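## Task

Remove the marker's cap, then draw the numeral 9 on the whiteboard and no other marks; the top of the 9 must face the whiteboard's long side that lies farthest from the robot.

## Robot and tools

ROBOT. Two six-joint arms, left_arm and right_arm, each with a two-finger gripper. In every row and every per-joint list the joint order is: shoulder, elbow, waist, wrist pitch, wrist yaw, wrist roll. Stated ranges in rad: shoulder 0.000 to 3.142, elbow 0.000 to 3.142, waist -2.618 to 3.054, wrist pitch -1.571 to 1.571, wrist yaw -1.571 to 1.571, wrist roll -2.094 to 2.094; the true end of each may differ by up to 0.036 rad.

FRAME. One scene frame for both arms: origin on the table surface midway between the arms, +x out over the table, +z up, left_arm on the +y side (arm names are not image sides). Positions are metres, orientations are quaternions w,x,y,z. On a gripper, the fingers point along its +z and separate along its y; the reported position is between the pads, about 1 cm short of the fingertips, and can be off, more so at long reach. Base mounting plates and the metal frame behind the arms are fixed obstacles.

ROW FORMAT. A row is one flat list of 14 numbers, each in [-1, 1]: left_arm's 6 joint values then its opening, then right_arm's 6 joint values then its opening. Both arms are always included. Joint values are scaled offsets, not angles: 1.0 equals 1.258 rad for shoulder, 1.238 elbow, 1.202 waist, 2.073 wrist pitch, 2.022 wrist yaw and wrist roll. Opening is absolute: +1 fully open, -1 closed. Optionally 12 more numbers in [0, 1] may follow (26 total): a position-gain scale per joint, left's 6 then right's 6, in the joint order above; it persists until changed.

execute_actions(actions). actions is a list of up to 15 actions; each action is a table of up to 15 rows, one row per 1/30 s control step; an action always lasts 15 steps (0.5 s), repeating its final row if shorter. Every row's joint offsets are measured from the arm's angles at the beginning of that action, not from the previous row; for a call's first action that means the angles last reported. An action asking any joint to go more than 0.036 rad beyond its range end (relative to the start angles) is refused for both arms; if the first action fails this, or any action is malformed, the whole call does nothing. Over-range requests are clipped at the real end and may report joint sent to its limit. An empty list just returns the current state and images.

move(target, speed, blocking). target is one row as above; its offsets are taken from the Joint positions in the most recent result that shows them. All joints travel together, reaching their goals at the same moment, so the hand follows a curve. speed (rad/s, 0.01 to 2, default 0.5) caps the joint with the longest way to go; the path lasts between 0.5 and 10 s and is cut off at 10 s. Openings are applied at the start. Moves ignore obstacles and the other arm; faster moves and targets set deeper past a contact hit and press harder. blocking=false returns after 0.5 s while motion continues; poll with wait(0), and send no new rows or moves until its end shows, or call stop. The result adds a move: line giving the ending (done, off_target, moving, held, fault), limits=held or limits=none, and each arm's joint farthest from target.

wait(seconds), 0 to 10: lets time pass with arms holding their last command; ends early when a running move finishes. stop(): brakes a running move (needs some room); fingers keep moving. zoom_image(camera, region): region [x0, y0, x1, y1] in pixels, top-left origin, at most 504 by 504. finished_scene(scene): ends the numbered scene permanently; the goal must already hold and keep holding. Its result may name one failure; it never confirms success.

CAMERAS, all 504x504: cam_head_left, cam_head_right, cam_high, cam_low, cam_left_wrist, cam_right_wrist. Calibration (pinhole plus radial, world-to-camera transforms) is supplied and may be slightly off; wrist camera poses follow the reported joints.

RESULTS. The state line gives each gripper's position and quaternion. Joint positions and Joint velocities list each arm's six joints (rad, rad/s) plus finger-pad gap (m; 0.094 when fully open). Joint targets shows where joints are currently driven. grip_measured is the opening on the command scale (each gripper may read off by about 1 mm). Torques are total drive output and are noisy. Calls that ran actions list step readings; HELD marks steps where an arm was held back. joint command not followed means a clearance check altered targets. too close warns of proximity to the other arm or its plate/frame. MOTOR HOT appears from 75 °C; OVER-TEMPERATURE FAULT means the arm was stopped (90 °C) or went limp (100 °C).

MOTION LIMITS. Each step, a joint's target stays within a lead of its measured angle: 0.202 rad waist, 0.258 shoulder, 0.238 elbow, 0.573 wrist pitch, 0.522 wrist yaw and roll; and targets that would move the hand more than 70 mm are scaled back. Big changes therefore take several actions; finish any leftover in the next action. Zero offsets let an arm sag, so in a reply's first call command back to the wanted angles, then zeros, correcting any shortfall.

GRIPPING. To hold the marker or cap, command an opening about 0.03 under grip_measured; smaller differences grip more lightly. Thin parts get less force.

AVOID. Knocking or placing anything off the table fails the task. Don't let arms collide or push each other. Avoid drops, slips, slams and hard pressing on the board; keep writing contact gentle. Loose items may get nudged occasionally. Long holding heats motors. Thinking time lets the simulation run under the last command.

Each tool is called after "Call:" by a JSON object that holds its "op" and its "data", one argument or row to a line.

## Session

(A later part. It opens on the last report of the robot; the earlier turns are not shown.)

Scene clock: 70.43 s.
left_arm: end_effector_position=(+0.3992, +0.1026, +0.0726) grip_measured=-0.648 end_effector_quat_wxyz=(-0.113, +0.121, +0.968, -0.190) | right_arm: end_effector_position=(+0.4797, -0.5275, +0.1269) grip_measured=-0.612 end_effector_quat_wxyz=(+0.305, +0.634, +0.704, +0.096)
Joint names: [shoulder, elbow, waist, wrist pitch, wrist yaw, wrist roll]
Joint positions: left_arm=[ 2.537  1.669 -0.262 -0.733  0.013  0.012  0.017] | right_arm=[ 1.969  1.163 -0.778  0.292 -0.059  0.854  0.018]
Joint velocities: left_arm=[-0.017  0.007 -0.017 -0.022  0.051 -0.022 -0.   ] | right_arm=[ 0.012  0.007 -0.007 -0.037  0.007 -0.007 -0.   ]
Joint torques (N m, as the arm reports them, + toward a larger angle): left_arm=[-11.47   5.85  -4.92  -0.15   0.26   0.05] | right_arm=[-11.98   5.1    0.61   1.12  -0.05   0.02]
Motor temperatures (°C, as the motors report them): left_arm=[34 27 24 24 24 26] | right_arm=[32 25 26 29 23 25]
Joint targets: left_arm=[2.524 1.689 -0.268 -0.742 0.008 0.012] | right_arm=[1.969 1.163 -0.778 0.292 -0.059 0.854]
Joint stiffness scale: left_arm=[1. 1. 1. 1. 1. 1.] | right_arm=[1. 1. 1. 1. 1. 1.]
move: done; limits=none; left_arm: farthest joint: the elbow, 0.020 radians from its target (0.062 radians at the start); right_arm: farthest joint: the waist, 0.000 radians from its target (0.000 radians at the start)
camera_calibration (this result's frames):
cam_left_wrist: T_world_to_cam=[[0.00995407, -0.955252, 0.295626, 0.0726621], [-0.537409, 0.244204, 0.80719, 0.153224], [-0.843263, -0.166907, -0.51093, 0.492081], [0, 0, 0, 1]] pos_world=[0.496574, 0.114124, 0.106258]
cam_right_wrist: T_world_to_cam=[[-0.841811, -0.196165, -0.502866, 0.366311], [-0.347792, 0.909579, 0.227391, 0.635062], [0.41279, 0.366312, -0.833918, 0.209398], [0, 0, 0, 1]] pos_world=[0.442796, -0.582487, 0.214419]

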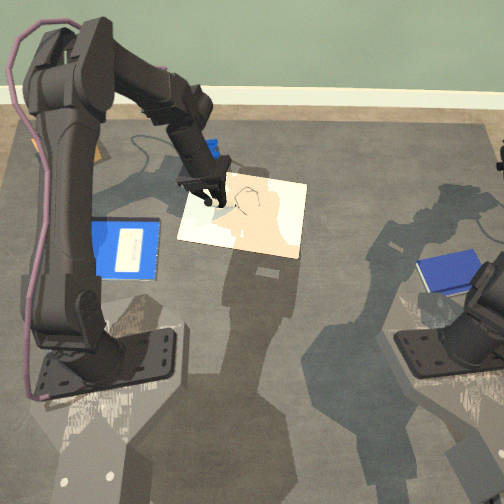

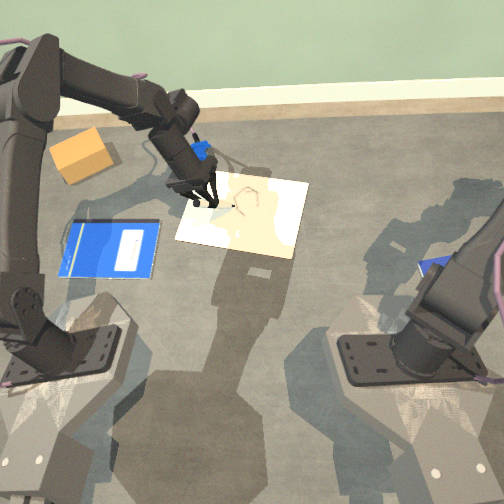

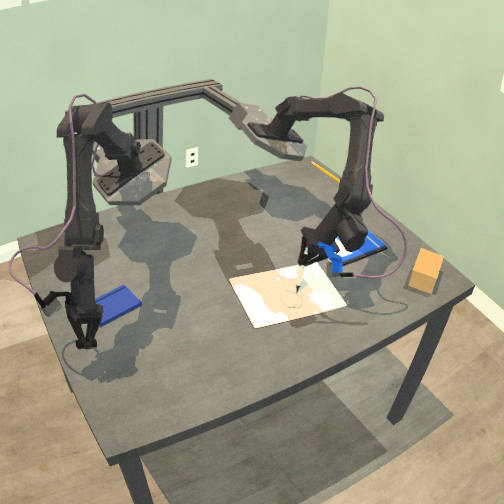

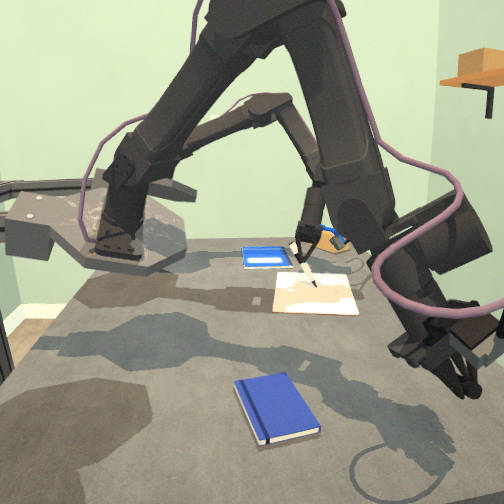

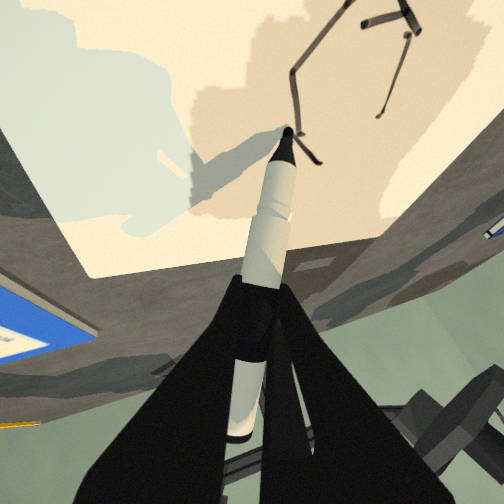

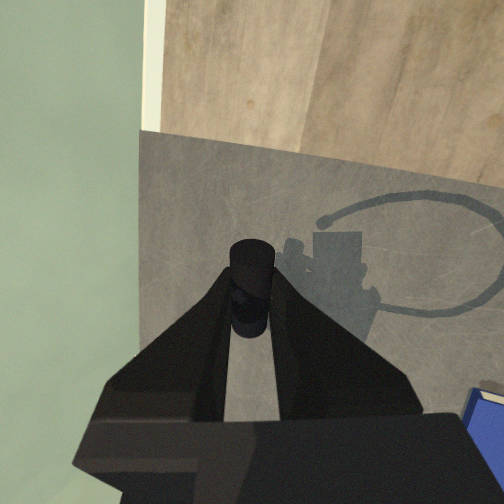

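Call:
{"op": "move", "data": {
  "target": [0.028,-0.046,-0.069,0.016,0,0,-0.74,0,0,0,0,0,0,-0.72],
  "speed": 0.12
}}

Scene clock: 71.83 s.
left_arm: end_effector_position=(+0.3741, +0.0742, +0.0720) grip_measured=-0.648 end_effector_quat_wxyz=(-0.124, +0.159, +0.961, -0.190) | right_arm: end_effector_position=(+0.4797, -0.5275, +0.1269) grip_measured=-0.612 end_effector_quat_wxyz=(+0.305, +0.634, +0.704, +0.096)
Joint names: [shoulder, elbow, waist, wrist pitch, wrist yaw, wrist roll]
Joint positions: left_arm=[ 2.558  1.63  -0.334 -0.71   0.012  0.012  0.017] | right_arm=[ 1.969  1.163 -0.778  0.292 -0.059  0.854  0.018]
Joint velocities: left_arm=[-0.002 -0.017  0.002 -0.037  0.051  0.066 -0.   ] | right_arm=[-0.002  0.007  0.002 -0.037 -0.007 -0.066  0.   ]
Joint torques (N m, as the arm reports them, + toward a larger angle): left_arm=[-9.2   3.02 -5.22  0.1   0.35  0.03] | right_arm=[-11.96   5.13   0.6    1.13  -0.07   0.02]
Motor temperatures (°C, as the motors report them): left_arm=[34 27 24 24 24 26] | right_arm=[32 25 26 29 23 25]
Joint targets: left_arm=[2.573 1.612 -0.345 -0.699 0.013 0.012] | right_arm=[1.969 1.163 -0.778 0.292 -0.059 0.854]
Joint stiffness scale: left_arm=[1. 1. 1. 1. 1. 1.] | right_arm=[1. 1. 1. 1. 1. 1.]
move: done; limits=none; left_arm: farthest joint: the elbow, 0.018 radians from its target (0.057 radians at the start); right_arm: farthest joint: the waist, 0.000 radians from its target (0.000 radians at the start)
camera_calibration (this result's frames):
cam_left_wrist: T_world_to_cam=[[-0.0643306, -0.950643, 0.303546, 0.0727921], [-0.50854, 0.292946, 0.809673, 0.132548], [-0.858632, -0.102278, -0.502285, 0.466137], [0, 0, 0, 1]] pos_world=[0.472329, 0.0780457, 0.104718]
cam_right_wrist: T_world_to_cam=[[-0.841811, -0.196165, -0.502866, 0.366311], [-0.347792, 0.909579, 0.227391, 0.635062], [0.41279, 0.366312, -0.833918, 0.209398], [0, 0, 0, 1]] pos_world=[0.442796, -0.582487, 0.214419]

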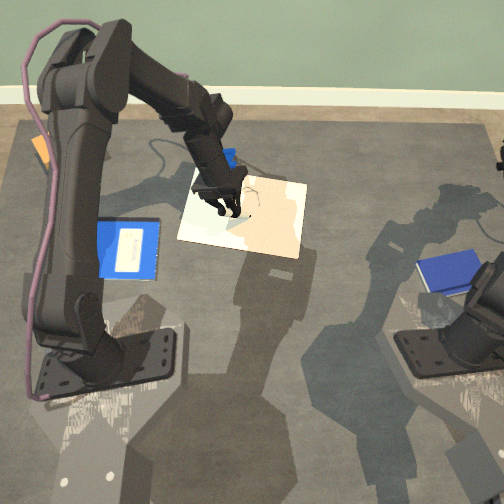

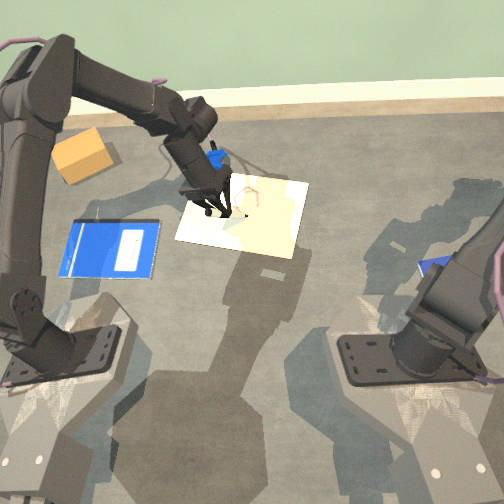

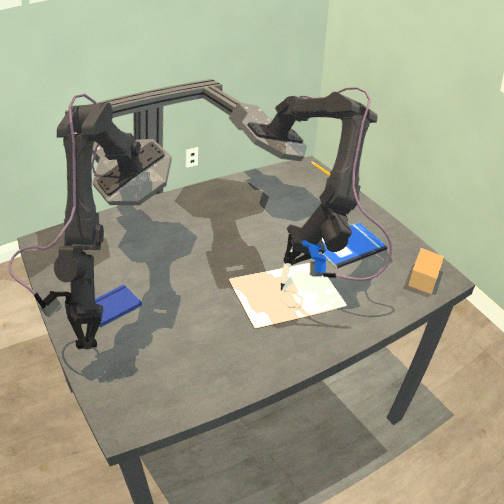

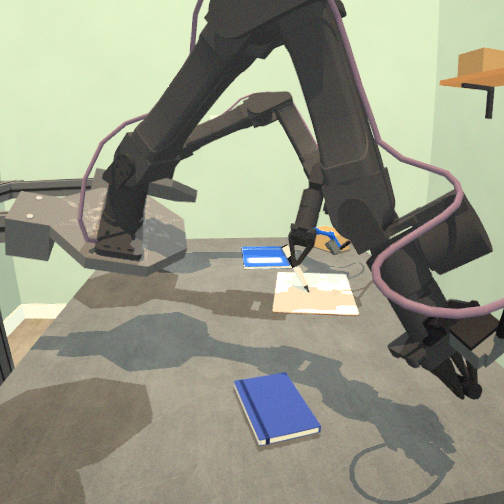

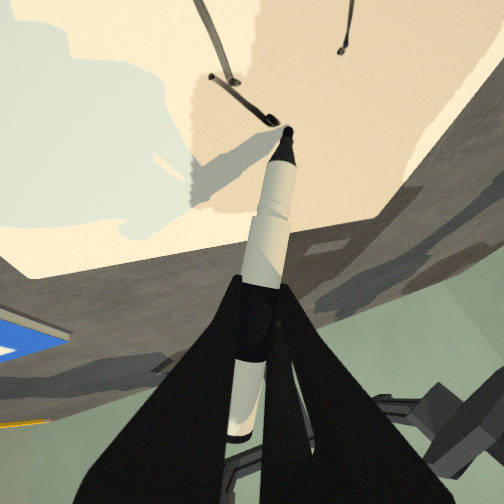

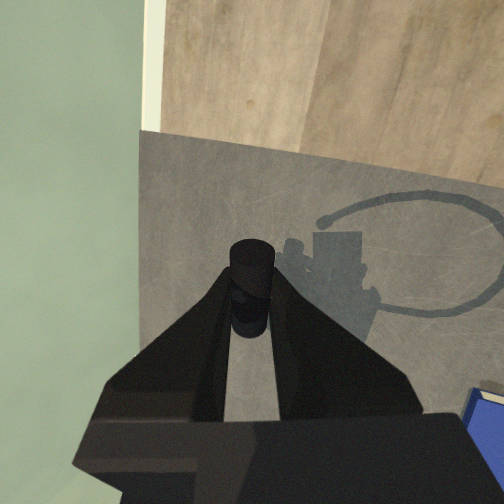

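Call:
{"op": "move", "data": {
  "target": [0.045,0.081,-0.026,-0.006,0,0,-0.74,0,0,0,0,0,0,-0.72],
  "speed": 0.12
}}

Scene clock: 73.43 s.
left_arm: end_effector_position=(+0.3887, +0.0605, +0.0712) grip_measured=-0.648 end_effector_quat_wxyz=(-0.109, +0.166, +0.961, -0.193) | right_arm: end_effector_position=(+0.4797, -0.5275, +0.1269) grip_measured=-0.612 end_effector_quat_wxyz=(+0.305, +0.634, +0.704, +0.096)
Joint names: [shoulder, elbow, waist, wrist pitch, wrist yaw, wrist roll]
Joint positions: left_arm=[ 2.599  1.708 -0.353 -0.721  0.012  0.012  0.017] | right_arm=[ 1.969  1.163 -0.778  0.292 -0.059  0.854  0.018]
Joint velocities: left_arm=[-0.032  0.007  0.002 -0.037 -0.051 -0.051 -0.001] | right_arm=[ 0.007 -0.007 -0.012  0.022 -0.007 -0.066  0.   ]
Joint torques (N m, as the arm reports them, + toward a larger angle): left_arm=[-9.51  6.08 -5.55 -0.03  0.34  0.03] | right_arm=[-12.01   5.12   0.64   1.12  -0.06   0.  ]
Motor temperatures (°C, as the motors report them): left_arm=[34 27 24 24 24 26] | right_arm=[32 25 26 29 23 25]
Joint targets: left_arm=[2.615 1.731 -0.366 -0.723 0.012 0.012] | right_arm=[1.969 1.163 -0.778 0.292 -0.059 0.854]
Joint stiffness scale: left_arm=[1. 1. 1. 1. 1. 1.] | right_arm=[1. 1. 1. 1. 1. 1.]
move: off_target (left_arm); limits=none; left_arm: farthest joint: the elbow, 0.022 radians from its target (0.100 radians at the start); right_arm: farthest joint: the waist, 0.000 radians from its target (0.000 radians at the start)
camera_calibration (this result's frames):
cam_left_wrist: T_world_to_cam=[[-0.0797253, -0.946666, 0.312196, 0.0660559], [-0.530774, 0.305418, 0.790569, 0.153882], [-0.843755, -0.102677, -0.526816, 0.472888], [0, 0, 0, 1]] pos_world=[0.485945, 0.0640894, 0.106848]
cam_right_wrist: T_world_to_cam=[[-0.841811, -0.196165, -0.502866, 0.366311], [-0.347792, 0.909579, 0.227391, 0.635062], [0.41279, 0.366312, -0.833918, 0.209398], [0, 0, 0, 1]] pos_world=[0.442796, -0.582487, 0.214419]

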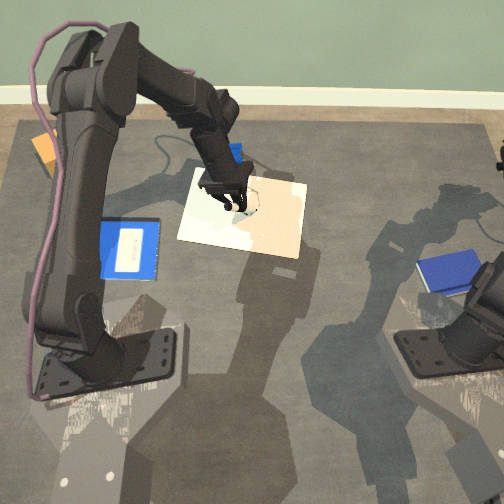

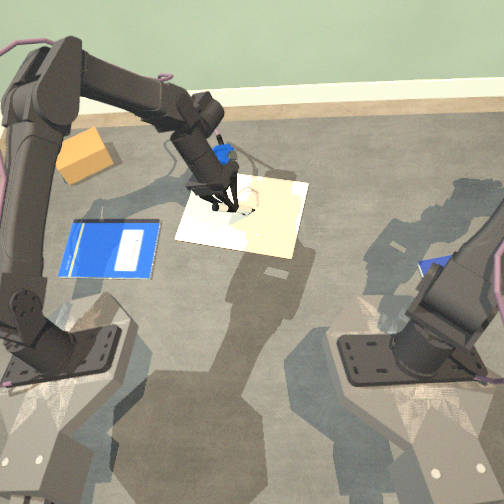

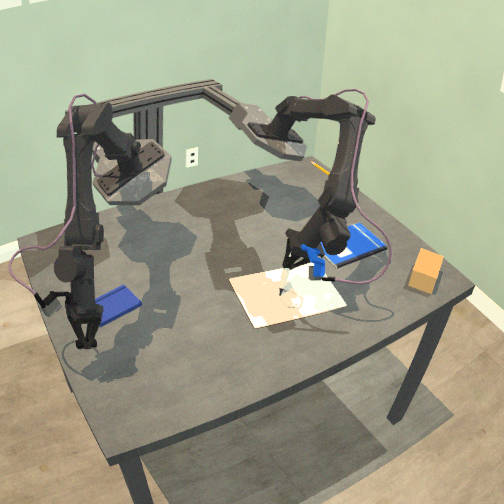

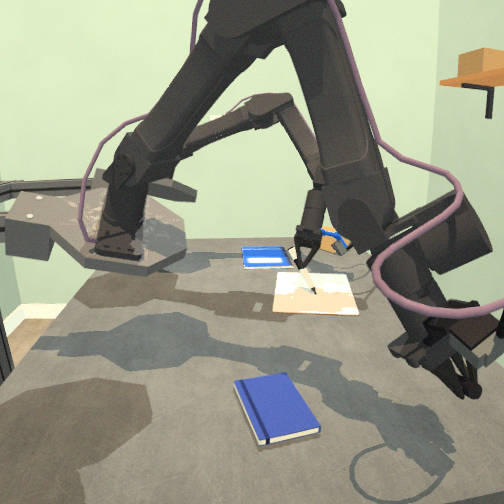

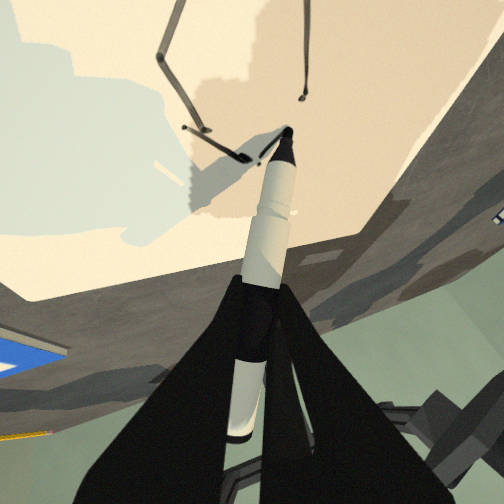

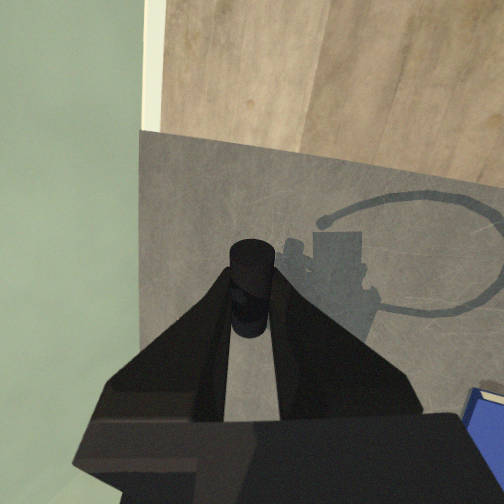

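Call:
{"op": "execute_actions", "data": {
  "actions": []
}}

Scene clock: 74.63 s.
left_arm: end_effector_position=(+0.3887, +0.0605, +0.0712) grip_measured=-0.648 end_effector_quat_wxyz=(-0.109, +0.166, +0.961, -0.193) | right_arm: end_effector_position=(+0.4797, -0.5275, +0.1269) grip_measured=-0.612 end_effector_quat_wxyz=(+0.305, +0.634, +0.704, +0.096)
Joint names: [shoulder, elbow, waist, wrist pitch, wrist yaw, wrist roll]
Joint positions: left_arm=[ 2.599  1.708 -0.353 -0.721  0.012  0.012  0.017] | right_arm=[ 1.969  1.163 -0.778  0.292 -0.059  0.854  0.018]
Joint velocities: left_arm=[ 0.002  0.002 -0.007  0.007 -0.037 -0.037 -0.001] | right_arm=[ 0.007 -0.017  0.002  0.066 -0.007  0.066 -0.   ]
Joint torques (N m, as the arm reports them, + toward a larger angle): left_arm=[-9.53  6.08 -5.56 -0.01  0.32  0.03] | right_arm=[-12.     5.12   0.62   1.12  -0.06   0.01]
Motor temperatures (°C, as the motors report them): left_arm=[34 27 24 24 24 26] | right_arm=[33 25 26 29 23 25]
Joint targets: left_arm=[2.615 1.731 -0.366 -0.723 0.012 0.012] | right_arm=[1.969 1.163 -0.778 0.292 -0.059 0.854]
Joint stiffness scale: left_arm=[1. 1. 1. 1. 1. 1.] | right_arm=[1. 1. 1. 1. 1. 1.]
camera_calibration (this result's frames):
cam_left_wrist: T_world_to_cam=[[-0.0797253, -0.946666, 0.312196, 0.0660559], [-0.530774, 0.305418, 0.790569, 0.153882], [-0.843755, -0.102677, -0.526816, 0.472888], [0, 0, 0, 1]] pos_world=[0.485945, 0.0640894, 0.106848]
cam_right_wrist: T_world_to_cam=[[-0.841811, -0.196165, -0.502866, 0.366311], [-0.347792, 0.909579, 0.227391, 0.635062], [0.41279, 0.366312, -0.833918, 0.209398], [0, 0, 0, 1]] pos_world=[0.442796, -0.582487, 0.214419]

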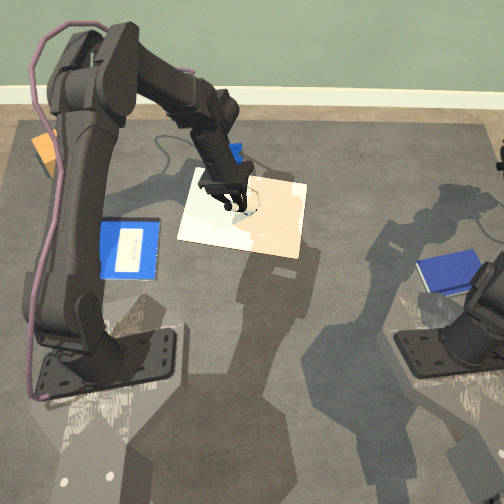

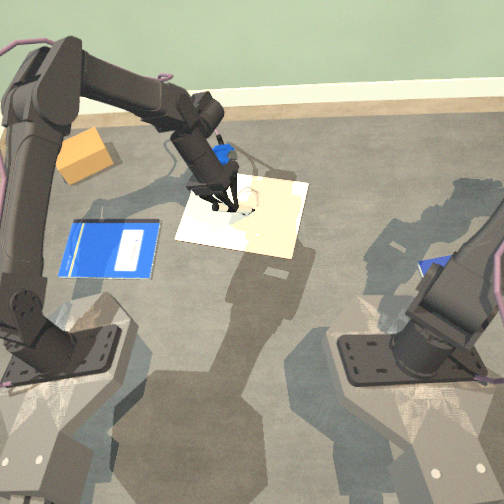

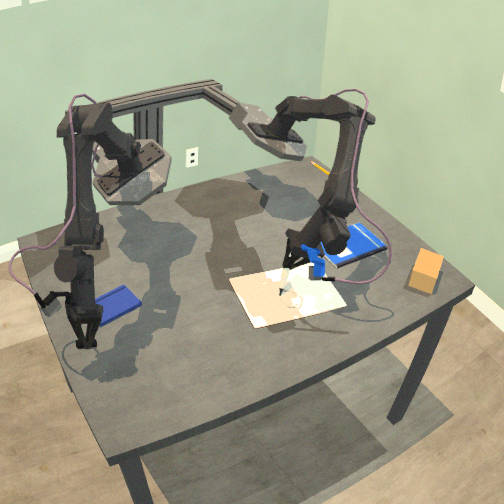

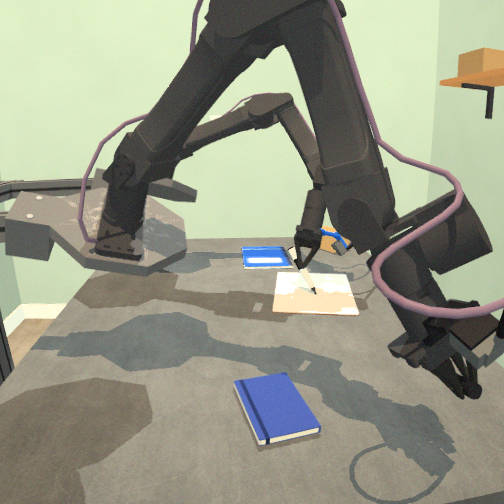

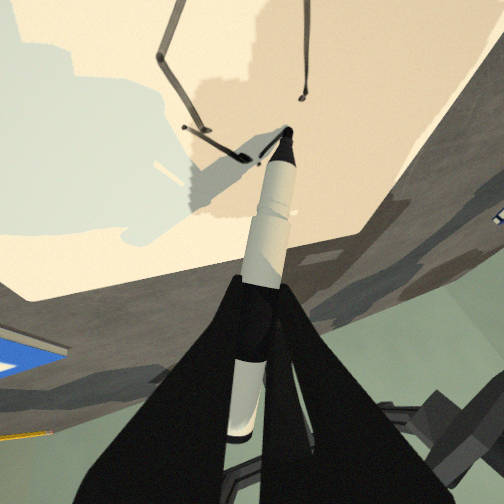

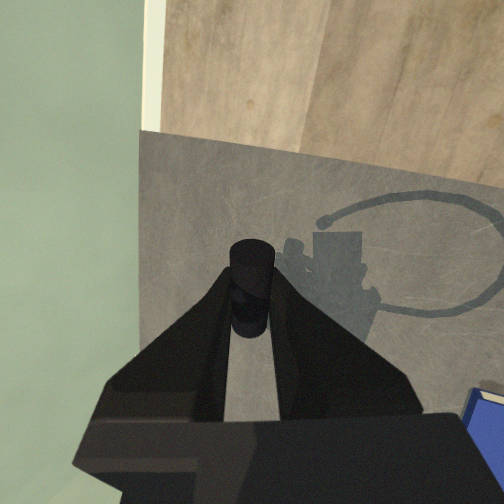

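Call:
{"op": "move", "data": {
  "target": [0.068,0.143,-0.021,-0.043,0,0,-0.74,0,0,0,0,0,0,-0.72],
  "speed": 0.14
}}

Scene clock: 76.40 s.
left_arm: end_effector_position=(+0.4081, +0.0488, +0.0712) grip_measured=-0.648 end_effector_quat_wxyz=(-0.106, +0.171, +0.960, -0.193) | right_arm: end_effector_position=(+0.4797, -0.5275, +0.1269) grip_measured=-0.612 end_effector_quat_wxyz=(+0.305, +0.634, +0.704, +0.096)
Joint names: [shoulder, elbow, waist, wrist pitch, wrist yaw, wrist roll]
Joint positions: left_arm=[ 2.67   1.862 -0.364 -0.799  0.012  0.012  0.017] | right_arm=[ 1.969  1.163 -0.778  0.292 -0.059  0.854  0.018]
Joint velocities: left_arm=[-0.007 -0.002  0.002 -0.037 -0.022  0.037 -0.001] | right_arm=[ 0.002 -0.002  0.002  0.051  0.022 -0.022  0.   ]
Joint torques (N m, as the arm reports them, + toward a larger angle): left_arm=[-10.14   6.44  -5.91  -0.1    0.37   0.03] | right_arm=[-11.96   5.08   0.6    1.11  -0.06   0.02]
Motor temperatures (°C, as the motors report them): left_arm=[34 27 24 24 24 26] | right_arm=[33 25 26 29 23 25]
Joint targets: left_arm=[2.684 1.885 -0.378 -0.810 0.012 0.012] | right_arm=[1.969 1.163 -0.778 0.292 -0.059 0.854]
Joint stiffness scale: left_arm=[1. 1. 1. 1. 1. 1.] | right_arm=[1. 1. 1. 1. 1. 1.]
move: off_target (left_arm); limits=none; left_arm: farthest joint: the elbow, 0.023 radians from its target (0.177 radians at the start); right_arm: farthest joint: the waist, 0.000 radians from its target (0.000 radians at the start)
camera_calibration (this result's frames):
cam_left_wrist: T_world_to_cam=[[-0.0900298, -0.94478, 0.315095, 0.0604238], [-0.534002, 0.31285, 0.785472, 0.169046], [-0.840676, -0.0975457, -0.53268, 0.487006], [0, 0, 0, 1]] pos_world=[0.505125, 0.0517064, 0.107598]
cam_right_wrist: T_world_to_cam=[[-0.841811, -0.196165, -0.502866, 0.366311], [-0.347792, 0.909579, 0.227391, 0.635062], [0.41279, 0.366312, -0.833918, 0.209398], [0, 0, 0, 1]] pos_world=[0.442796, -0.582487, 0.214419]

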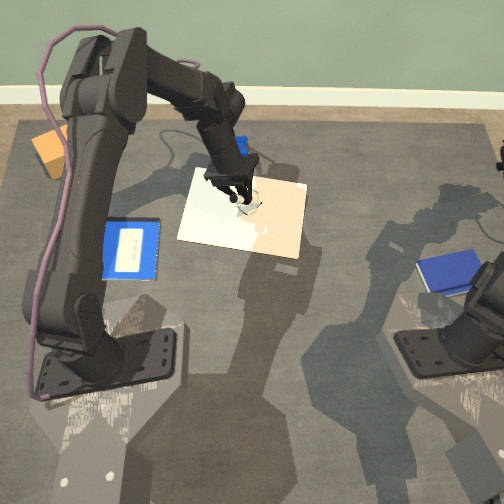

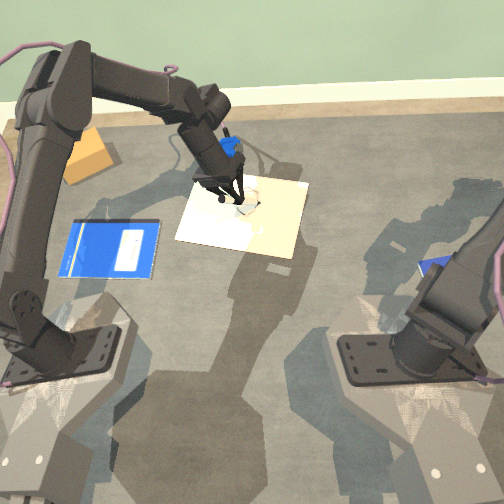

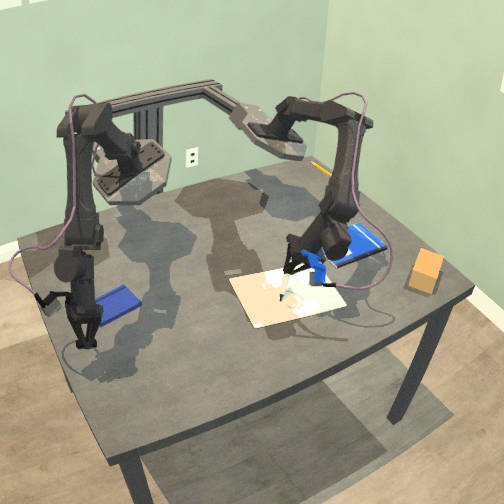

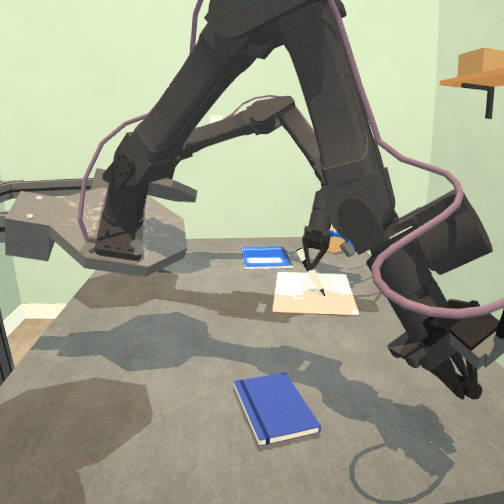

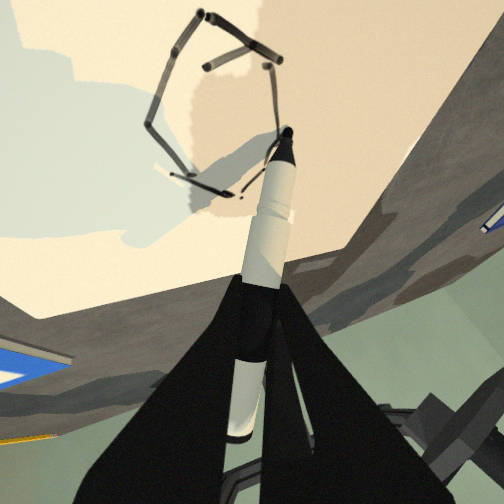

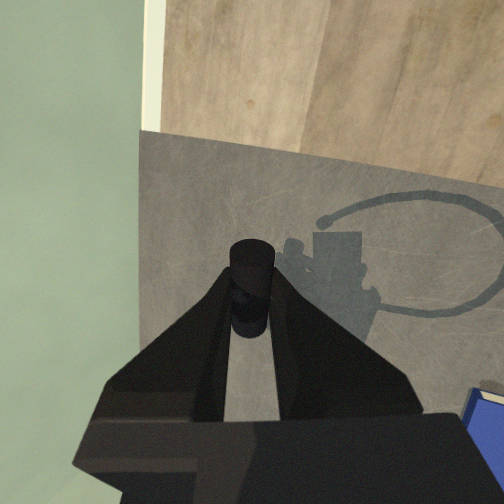

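Call:
{"op": "zoom_image", "data": {
  "camera": "cam_left_wrist",
  "region": [130,0,330,210]
}}

Region (130, 0, 330, 210) of cam_left_wrist's 504x504 image, scaled by 2.400, with more detail than that image has; it fills the left 480 columns of this view, and the rest is white.

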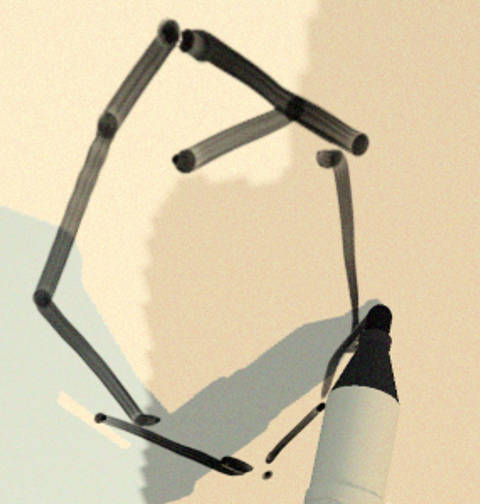

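Call:
{"op": "move", "data": {
  "target": [-0.083,-0.250,-0.016,0.077,0,0,-0.74,0,0,0,0,0,0,-0.72],
  "speed": 0.14
}}

Scene clock: 79.70 s.
left_arm: end_effector_position=(+0.3666, +0.0535, +0.0684) grip_measured=-0.648 end_effector_quat_wxyz=(-0.105, +0.175, +0.958, -0.200) | right_arm: end_effector_position=(+0.4797, -0.5275, +0.1269) grip_measured=-0.612 end_effector_quat_wxyz=(+0.305, +0.634, +0.704, +0.096)
Joint names: [shoulder, elbow, waist, wrist pitch, wrist yaw, wrist roll]
Joint positions: left_arm=[ 2.564  1.582 -0.374 -0.622  0.025  0.012  0.017] | right_arm=[ 1.969  1.163 -0.778  0.292 -0.059  0.854  0.018]
Joint velocities: left_arm=[ 0.007 -0.022  0.012 -0.007  0.037 -0.037  0.   ] | right_arm=[ 0.002 -0.017 -0.007 -0.066 -0.007 -0.037  0.001]
Joint torques (N m, as the arm reports them, + toward a larger angle): left_arm=[-10.11   2.25  -5.16  -0.16   0.19   0.04] | right_arm=[-11.95   5.11   0.61   1.12  -0.06   0.02]
Motor temperatures (°C, as the motors report them): left_arm=[34 27 24 24 24 26] | right_arm=[33 25 26 29 23 25]
Joint targets: left_arm=[2.565 1.553 -0.383 -0.640 0.012 0.012] | right_arm=[1.969 1.163 -0.778 0.292 -0.059 0.854]
Joint stiffness scale: left_arm=[1. 1. 1. 1. 1. 1.] | right_arm=[1. 1. 1. 1. 1. 1.]
move: off_target (left_arm); limits=none; left_arm: farthest joint: the elbow, 0.030 radians from its target (0.310 radians at the start); right_arm: farthest joint: the waist, 0.000 radians from its target (0.000 radians at the start)
camera_calibration (this result's frames):
cam_left_wrist: T_world_to_cam=[[-0.0962279, -0.939455, 0.328885, 0.0630382], [-0.53318, 0.327666, 0.779971, 0.146912], [-0.840511, -0.1003, -0.532429, 0.451106], [0, 0, 0, 1]] pos_world=[0.463556, 0.0563295, 0.104863]
cam_right_wrist: T_world_to_cam=[[-0.841811, -0.196165, -0.502866, 0.366311], [-0.347792, 0.909579, 0.227391, 0.635062], [0.41279, 0.366312, -0.833918, 0.209398], [0, 0, 0, 1]] pos_world=[0.442796, -0.582487, 0.214419]

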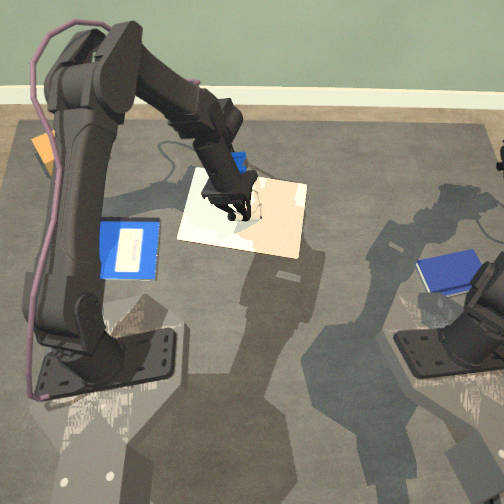

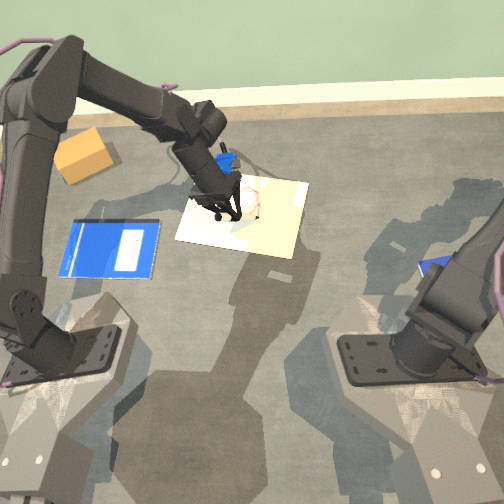

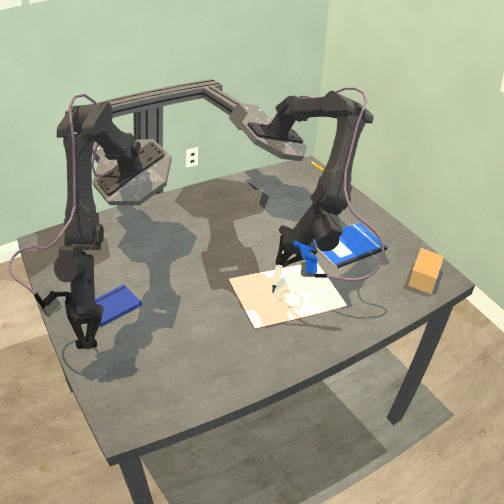

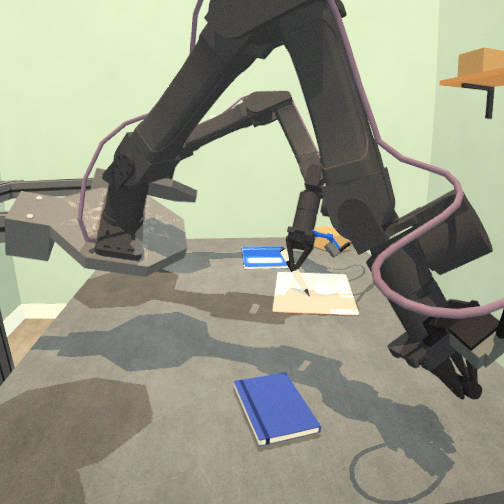

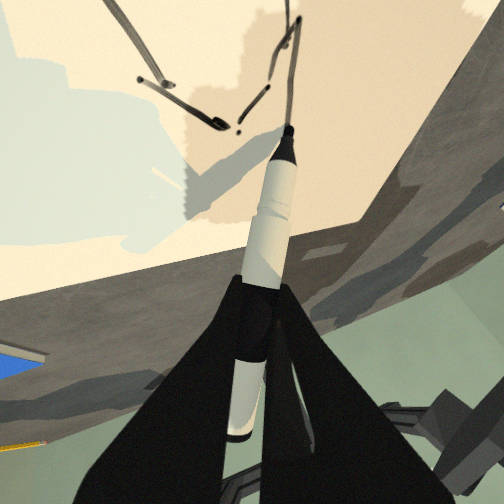

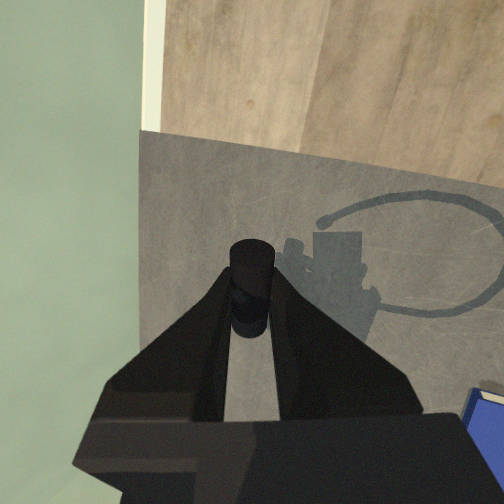

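Call:
{"op": "move", "data": {
  "target": [-0.080,-0.228,-0.018,0.073,-0.006,0,-0.74,0,0,0,0,0,0,-0.72],
  "speed": 0.14
}}

Scene clock: 82.17 s.
left_arm: end_effector_position=(+0.3209, +0.0630, +0.0682) grip_measured=-0.648 end_effector_quat_wxyz=(-0.106, +0.180, +0.957, -0.202) | right_arm: end_effector_position=(+0.4797, -0.5275, +0.1269) grip_measured=-0.612 end_effector_quat_wxyz=(+0.305, +0.634, +0.704, +0.096)
Joint names: [shoulder, elbow, waist, wrist pitch, wrist yaw, wrist roll]
Joint positions: left_arm=[ 2.47   1.326 -0.385 -0.464  0.029  0.012  0.017] | right_arm=[ 1.969  1.163 -0.778  0.292 -0.059  0.854  0.018]
Joint velocities: left_arm=[-0.002  0.022  0.007  0.051 -0.022 -0.007  0.   ] | right_arm=[-0.002 -0.007 -0.002 -0.037 -0.007 -0.007 -0.   ]
Joint torques (N m, as the arm reports them, + toward a larger angle): left_arm=[-9.7   1.91 -4.89 -0.03  0.18  0.02] | right_arm=[-12.02   5.12   0.66   1.11  -0.06   0.03]
Motor temperatures (°C, as the motors report them): left_arm=[34 27 24 24 24 26] | right_arm=[33 25 26 29 23 25]
Joint targets: left_arm=[2.464 1.300 -0.396 -0.471 0.013 0.012] | right_arm=[1.969 1.163 -0.778 0.292 -0.059 0.854]
Joint stiffness scale: left_arm=[1. 1. 1. 1. 1. 1.] | right_arm=[1. 1. 1. 1. 1. 1.]
move: off_target (left_arm); limits=none; left_arm: farthest joint: the elbow, 0.026 radians from its target (0.283 radians at the start); right_arm: farthest joint: the waist, 0.000 radians from its target (0.000 radians at the start)
camera_calibration (this result's frames):
cam_left_wrist: T_world_to_cam=[[-0.106355, -0.936732, 0.333498, 0.0704123], [-0.528087, 0.337401, 0.779285, 0.117396], [-0.842504, -0.0932353, -0.53056, 0.413649], [0, 0, 0, 1]] pos_world=[0.417985, 0.0649145, 0.104498]
cam_right_wrist: T_world_to_cam=[[-0.841811, -0.196165, -0.502866, 0.366311], [-0.347792, 0.909579, 0.227391, 0.635062], [0.41279, 0.366312, -0.833918, 0.209398], [0, 0, 0, 1]] pos_world=[0.442796, -0.582487, 0.214419]

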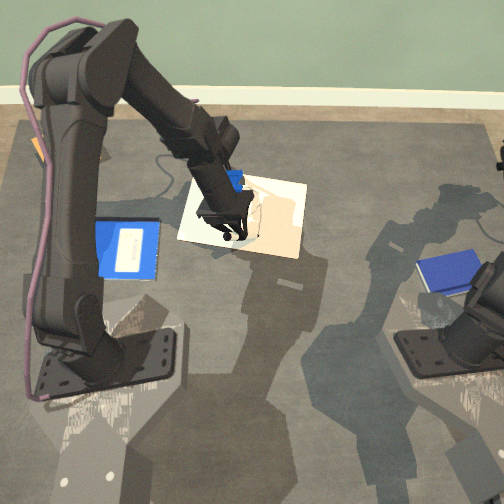

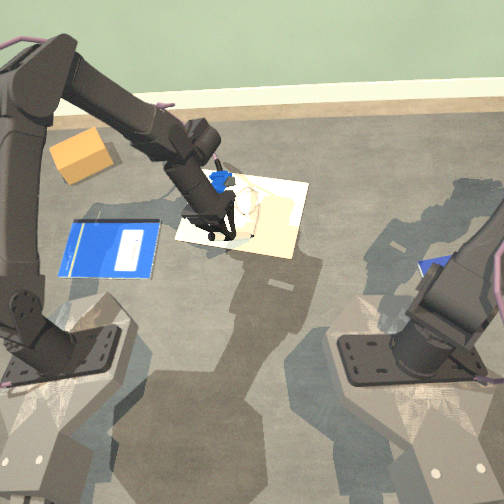

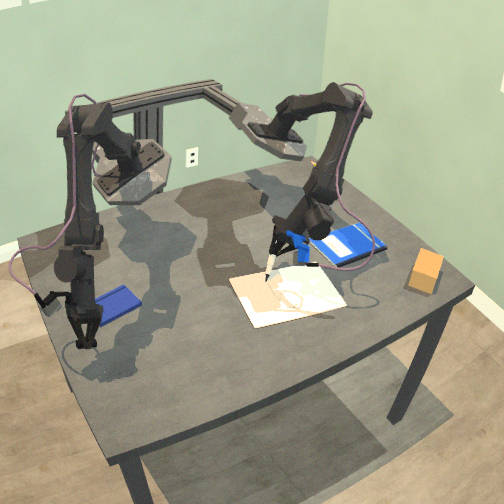

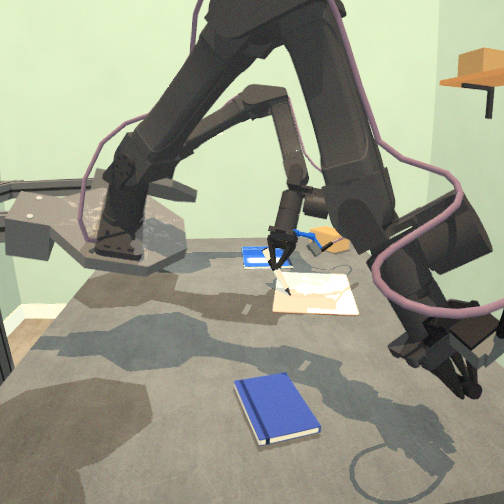

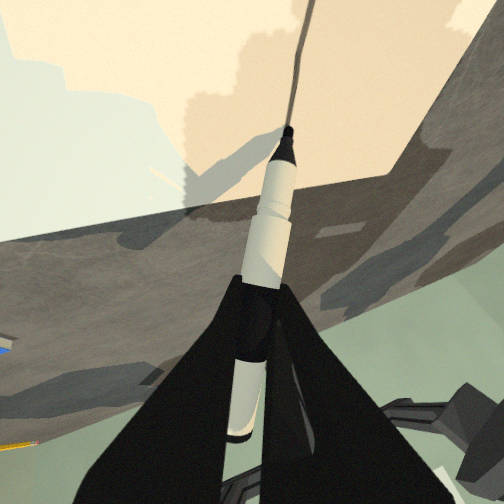

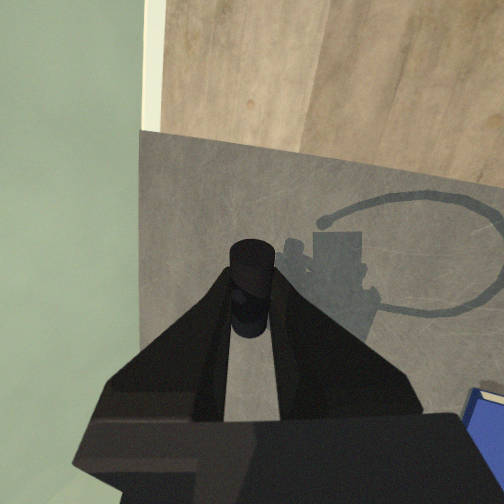

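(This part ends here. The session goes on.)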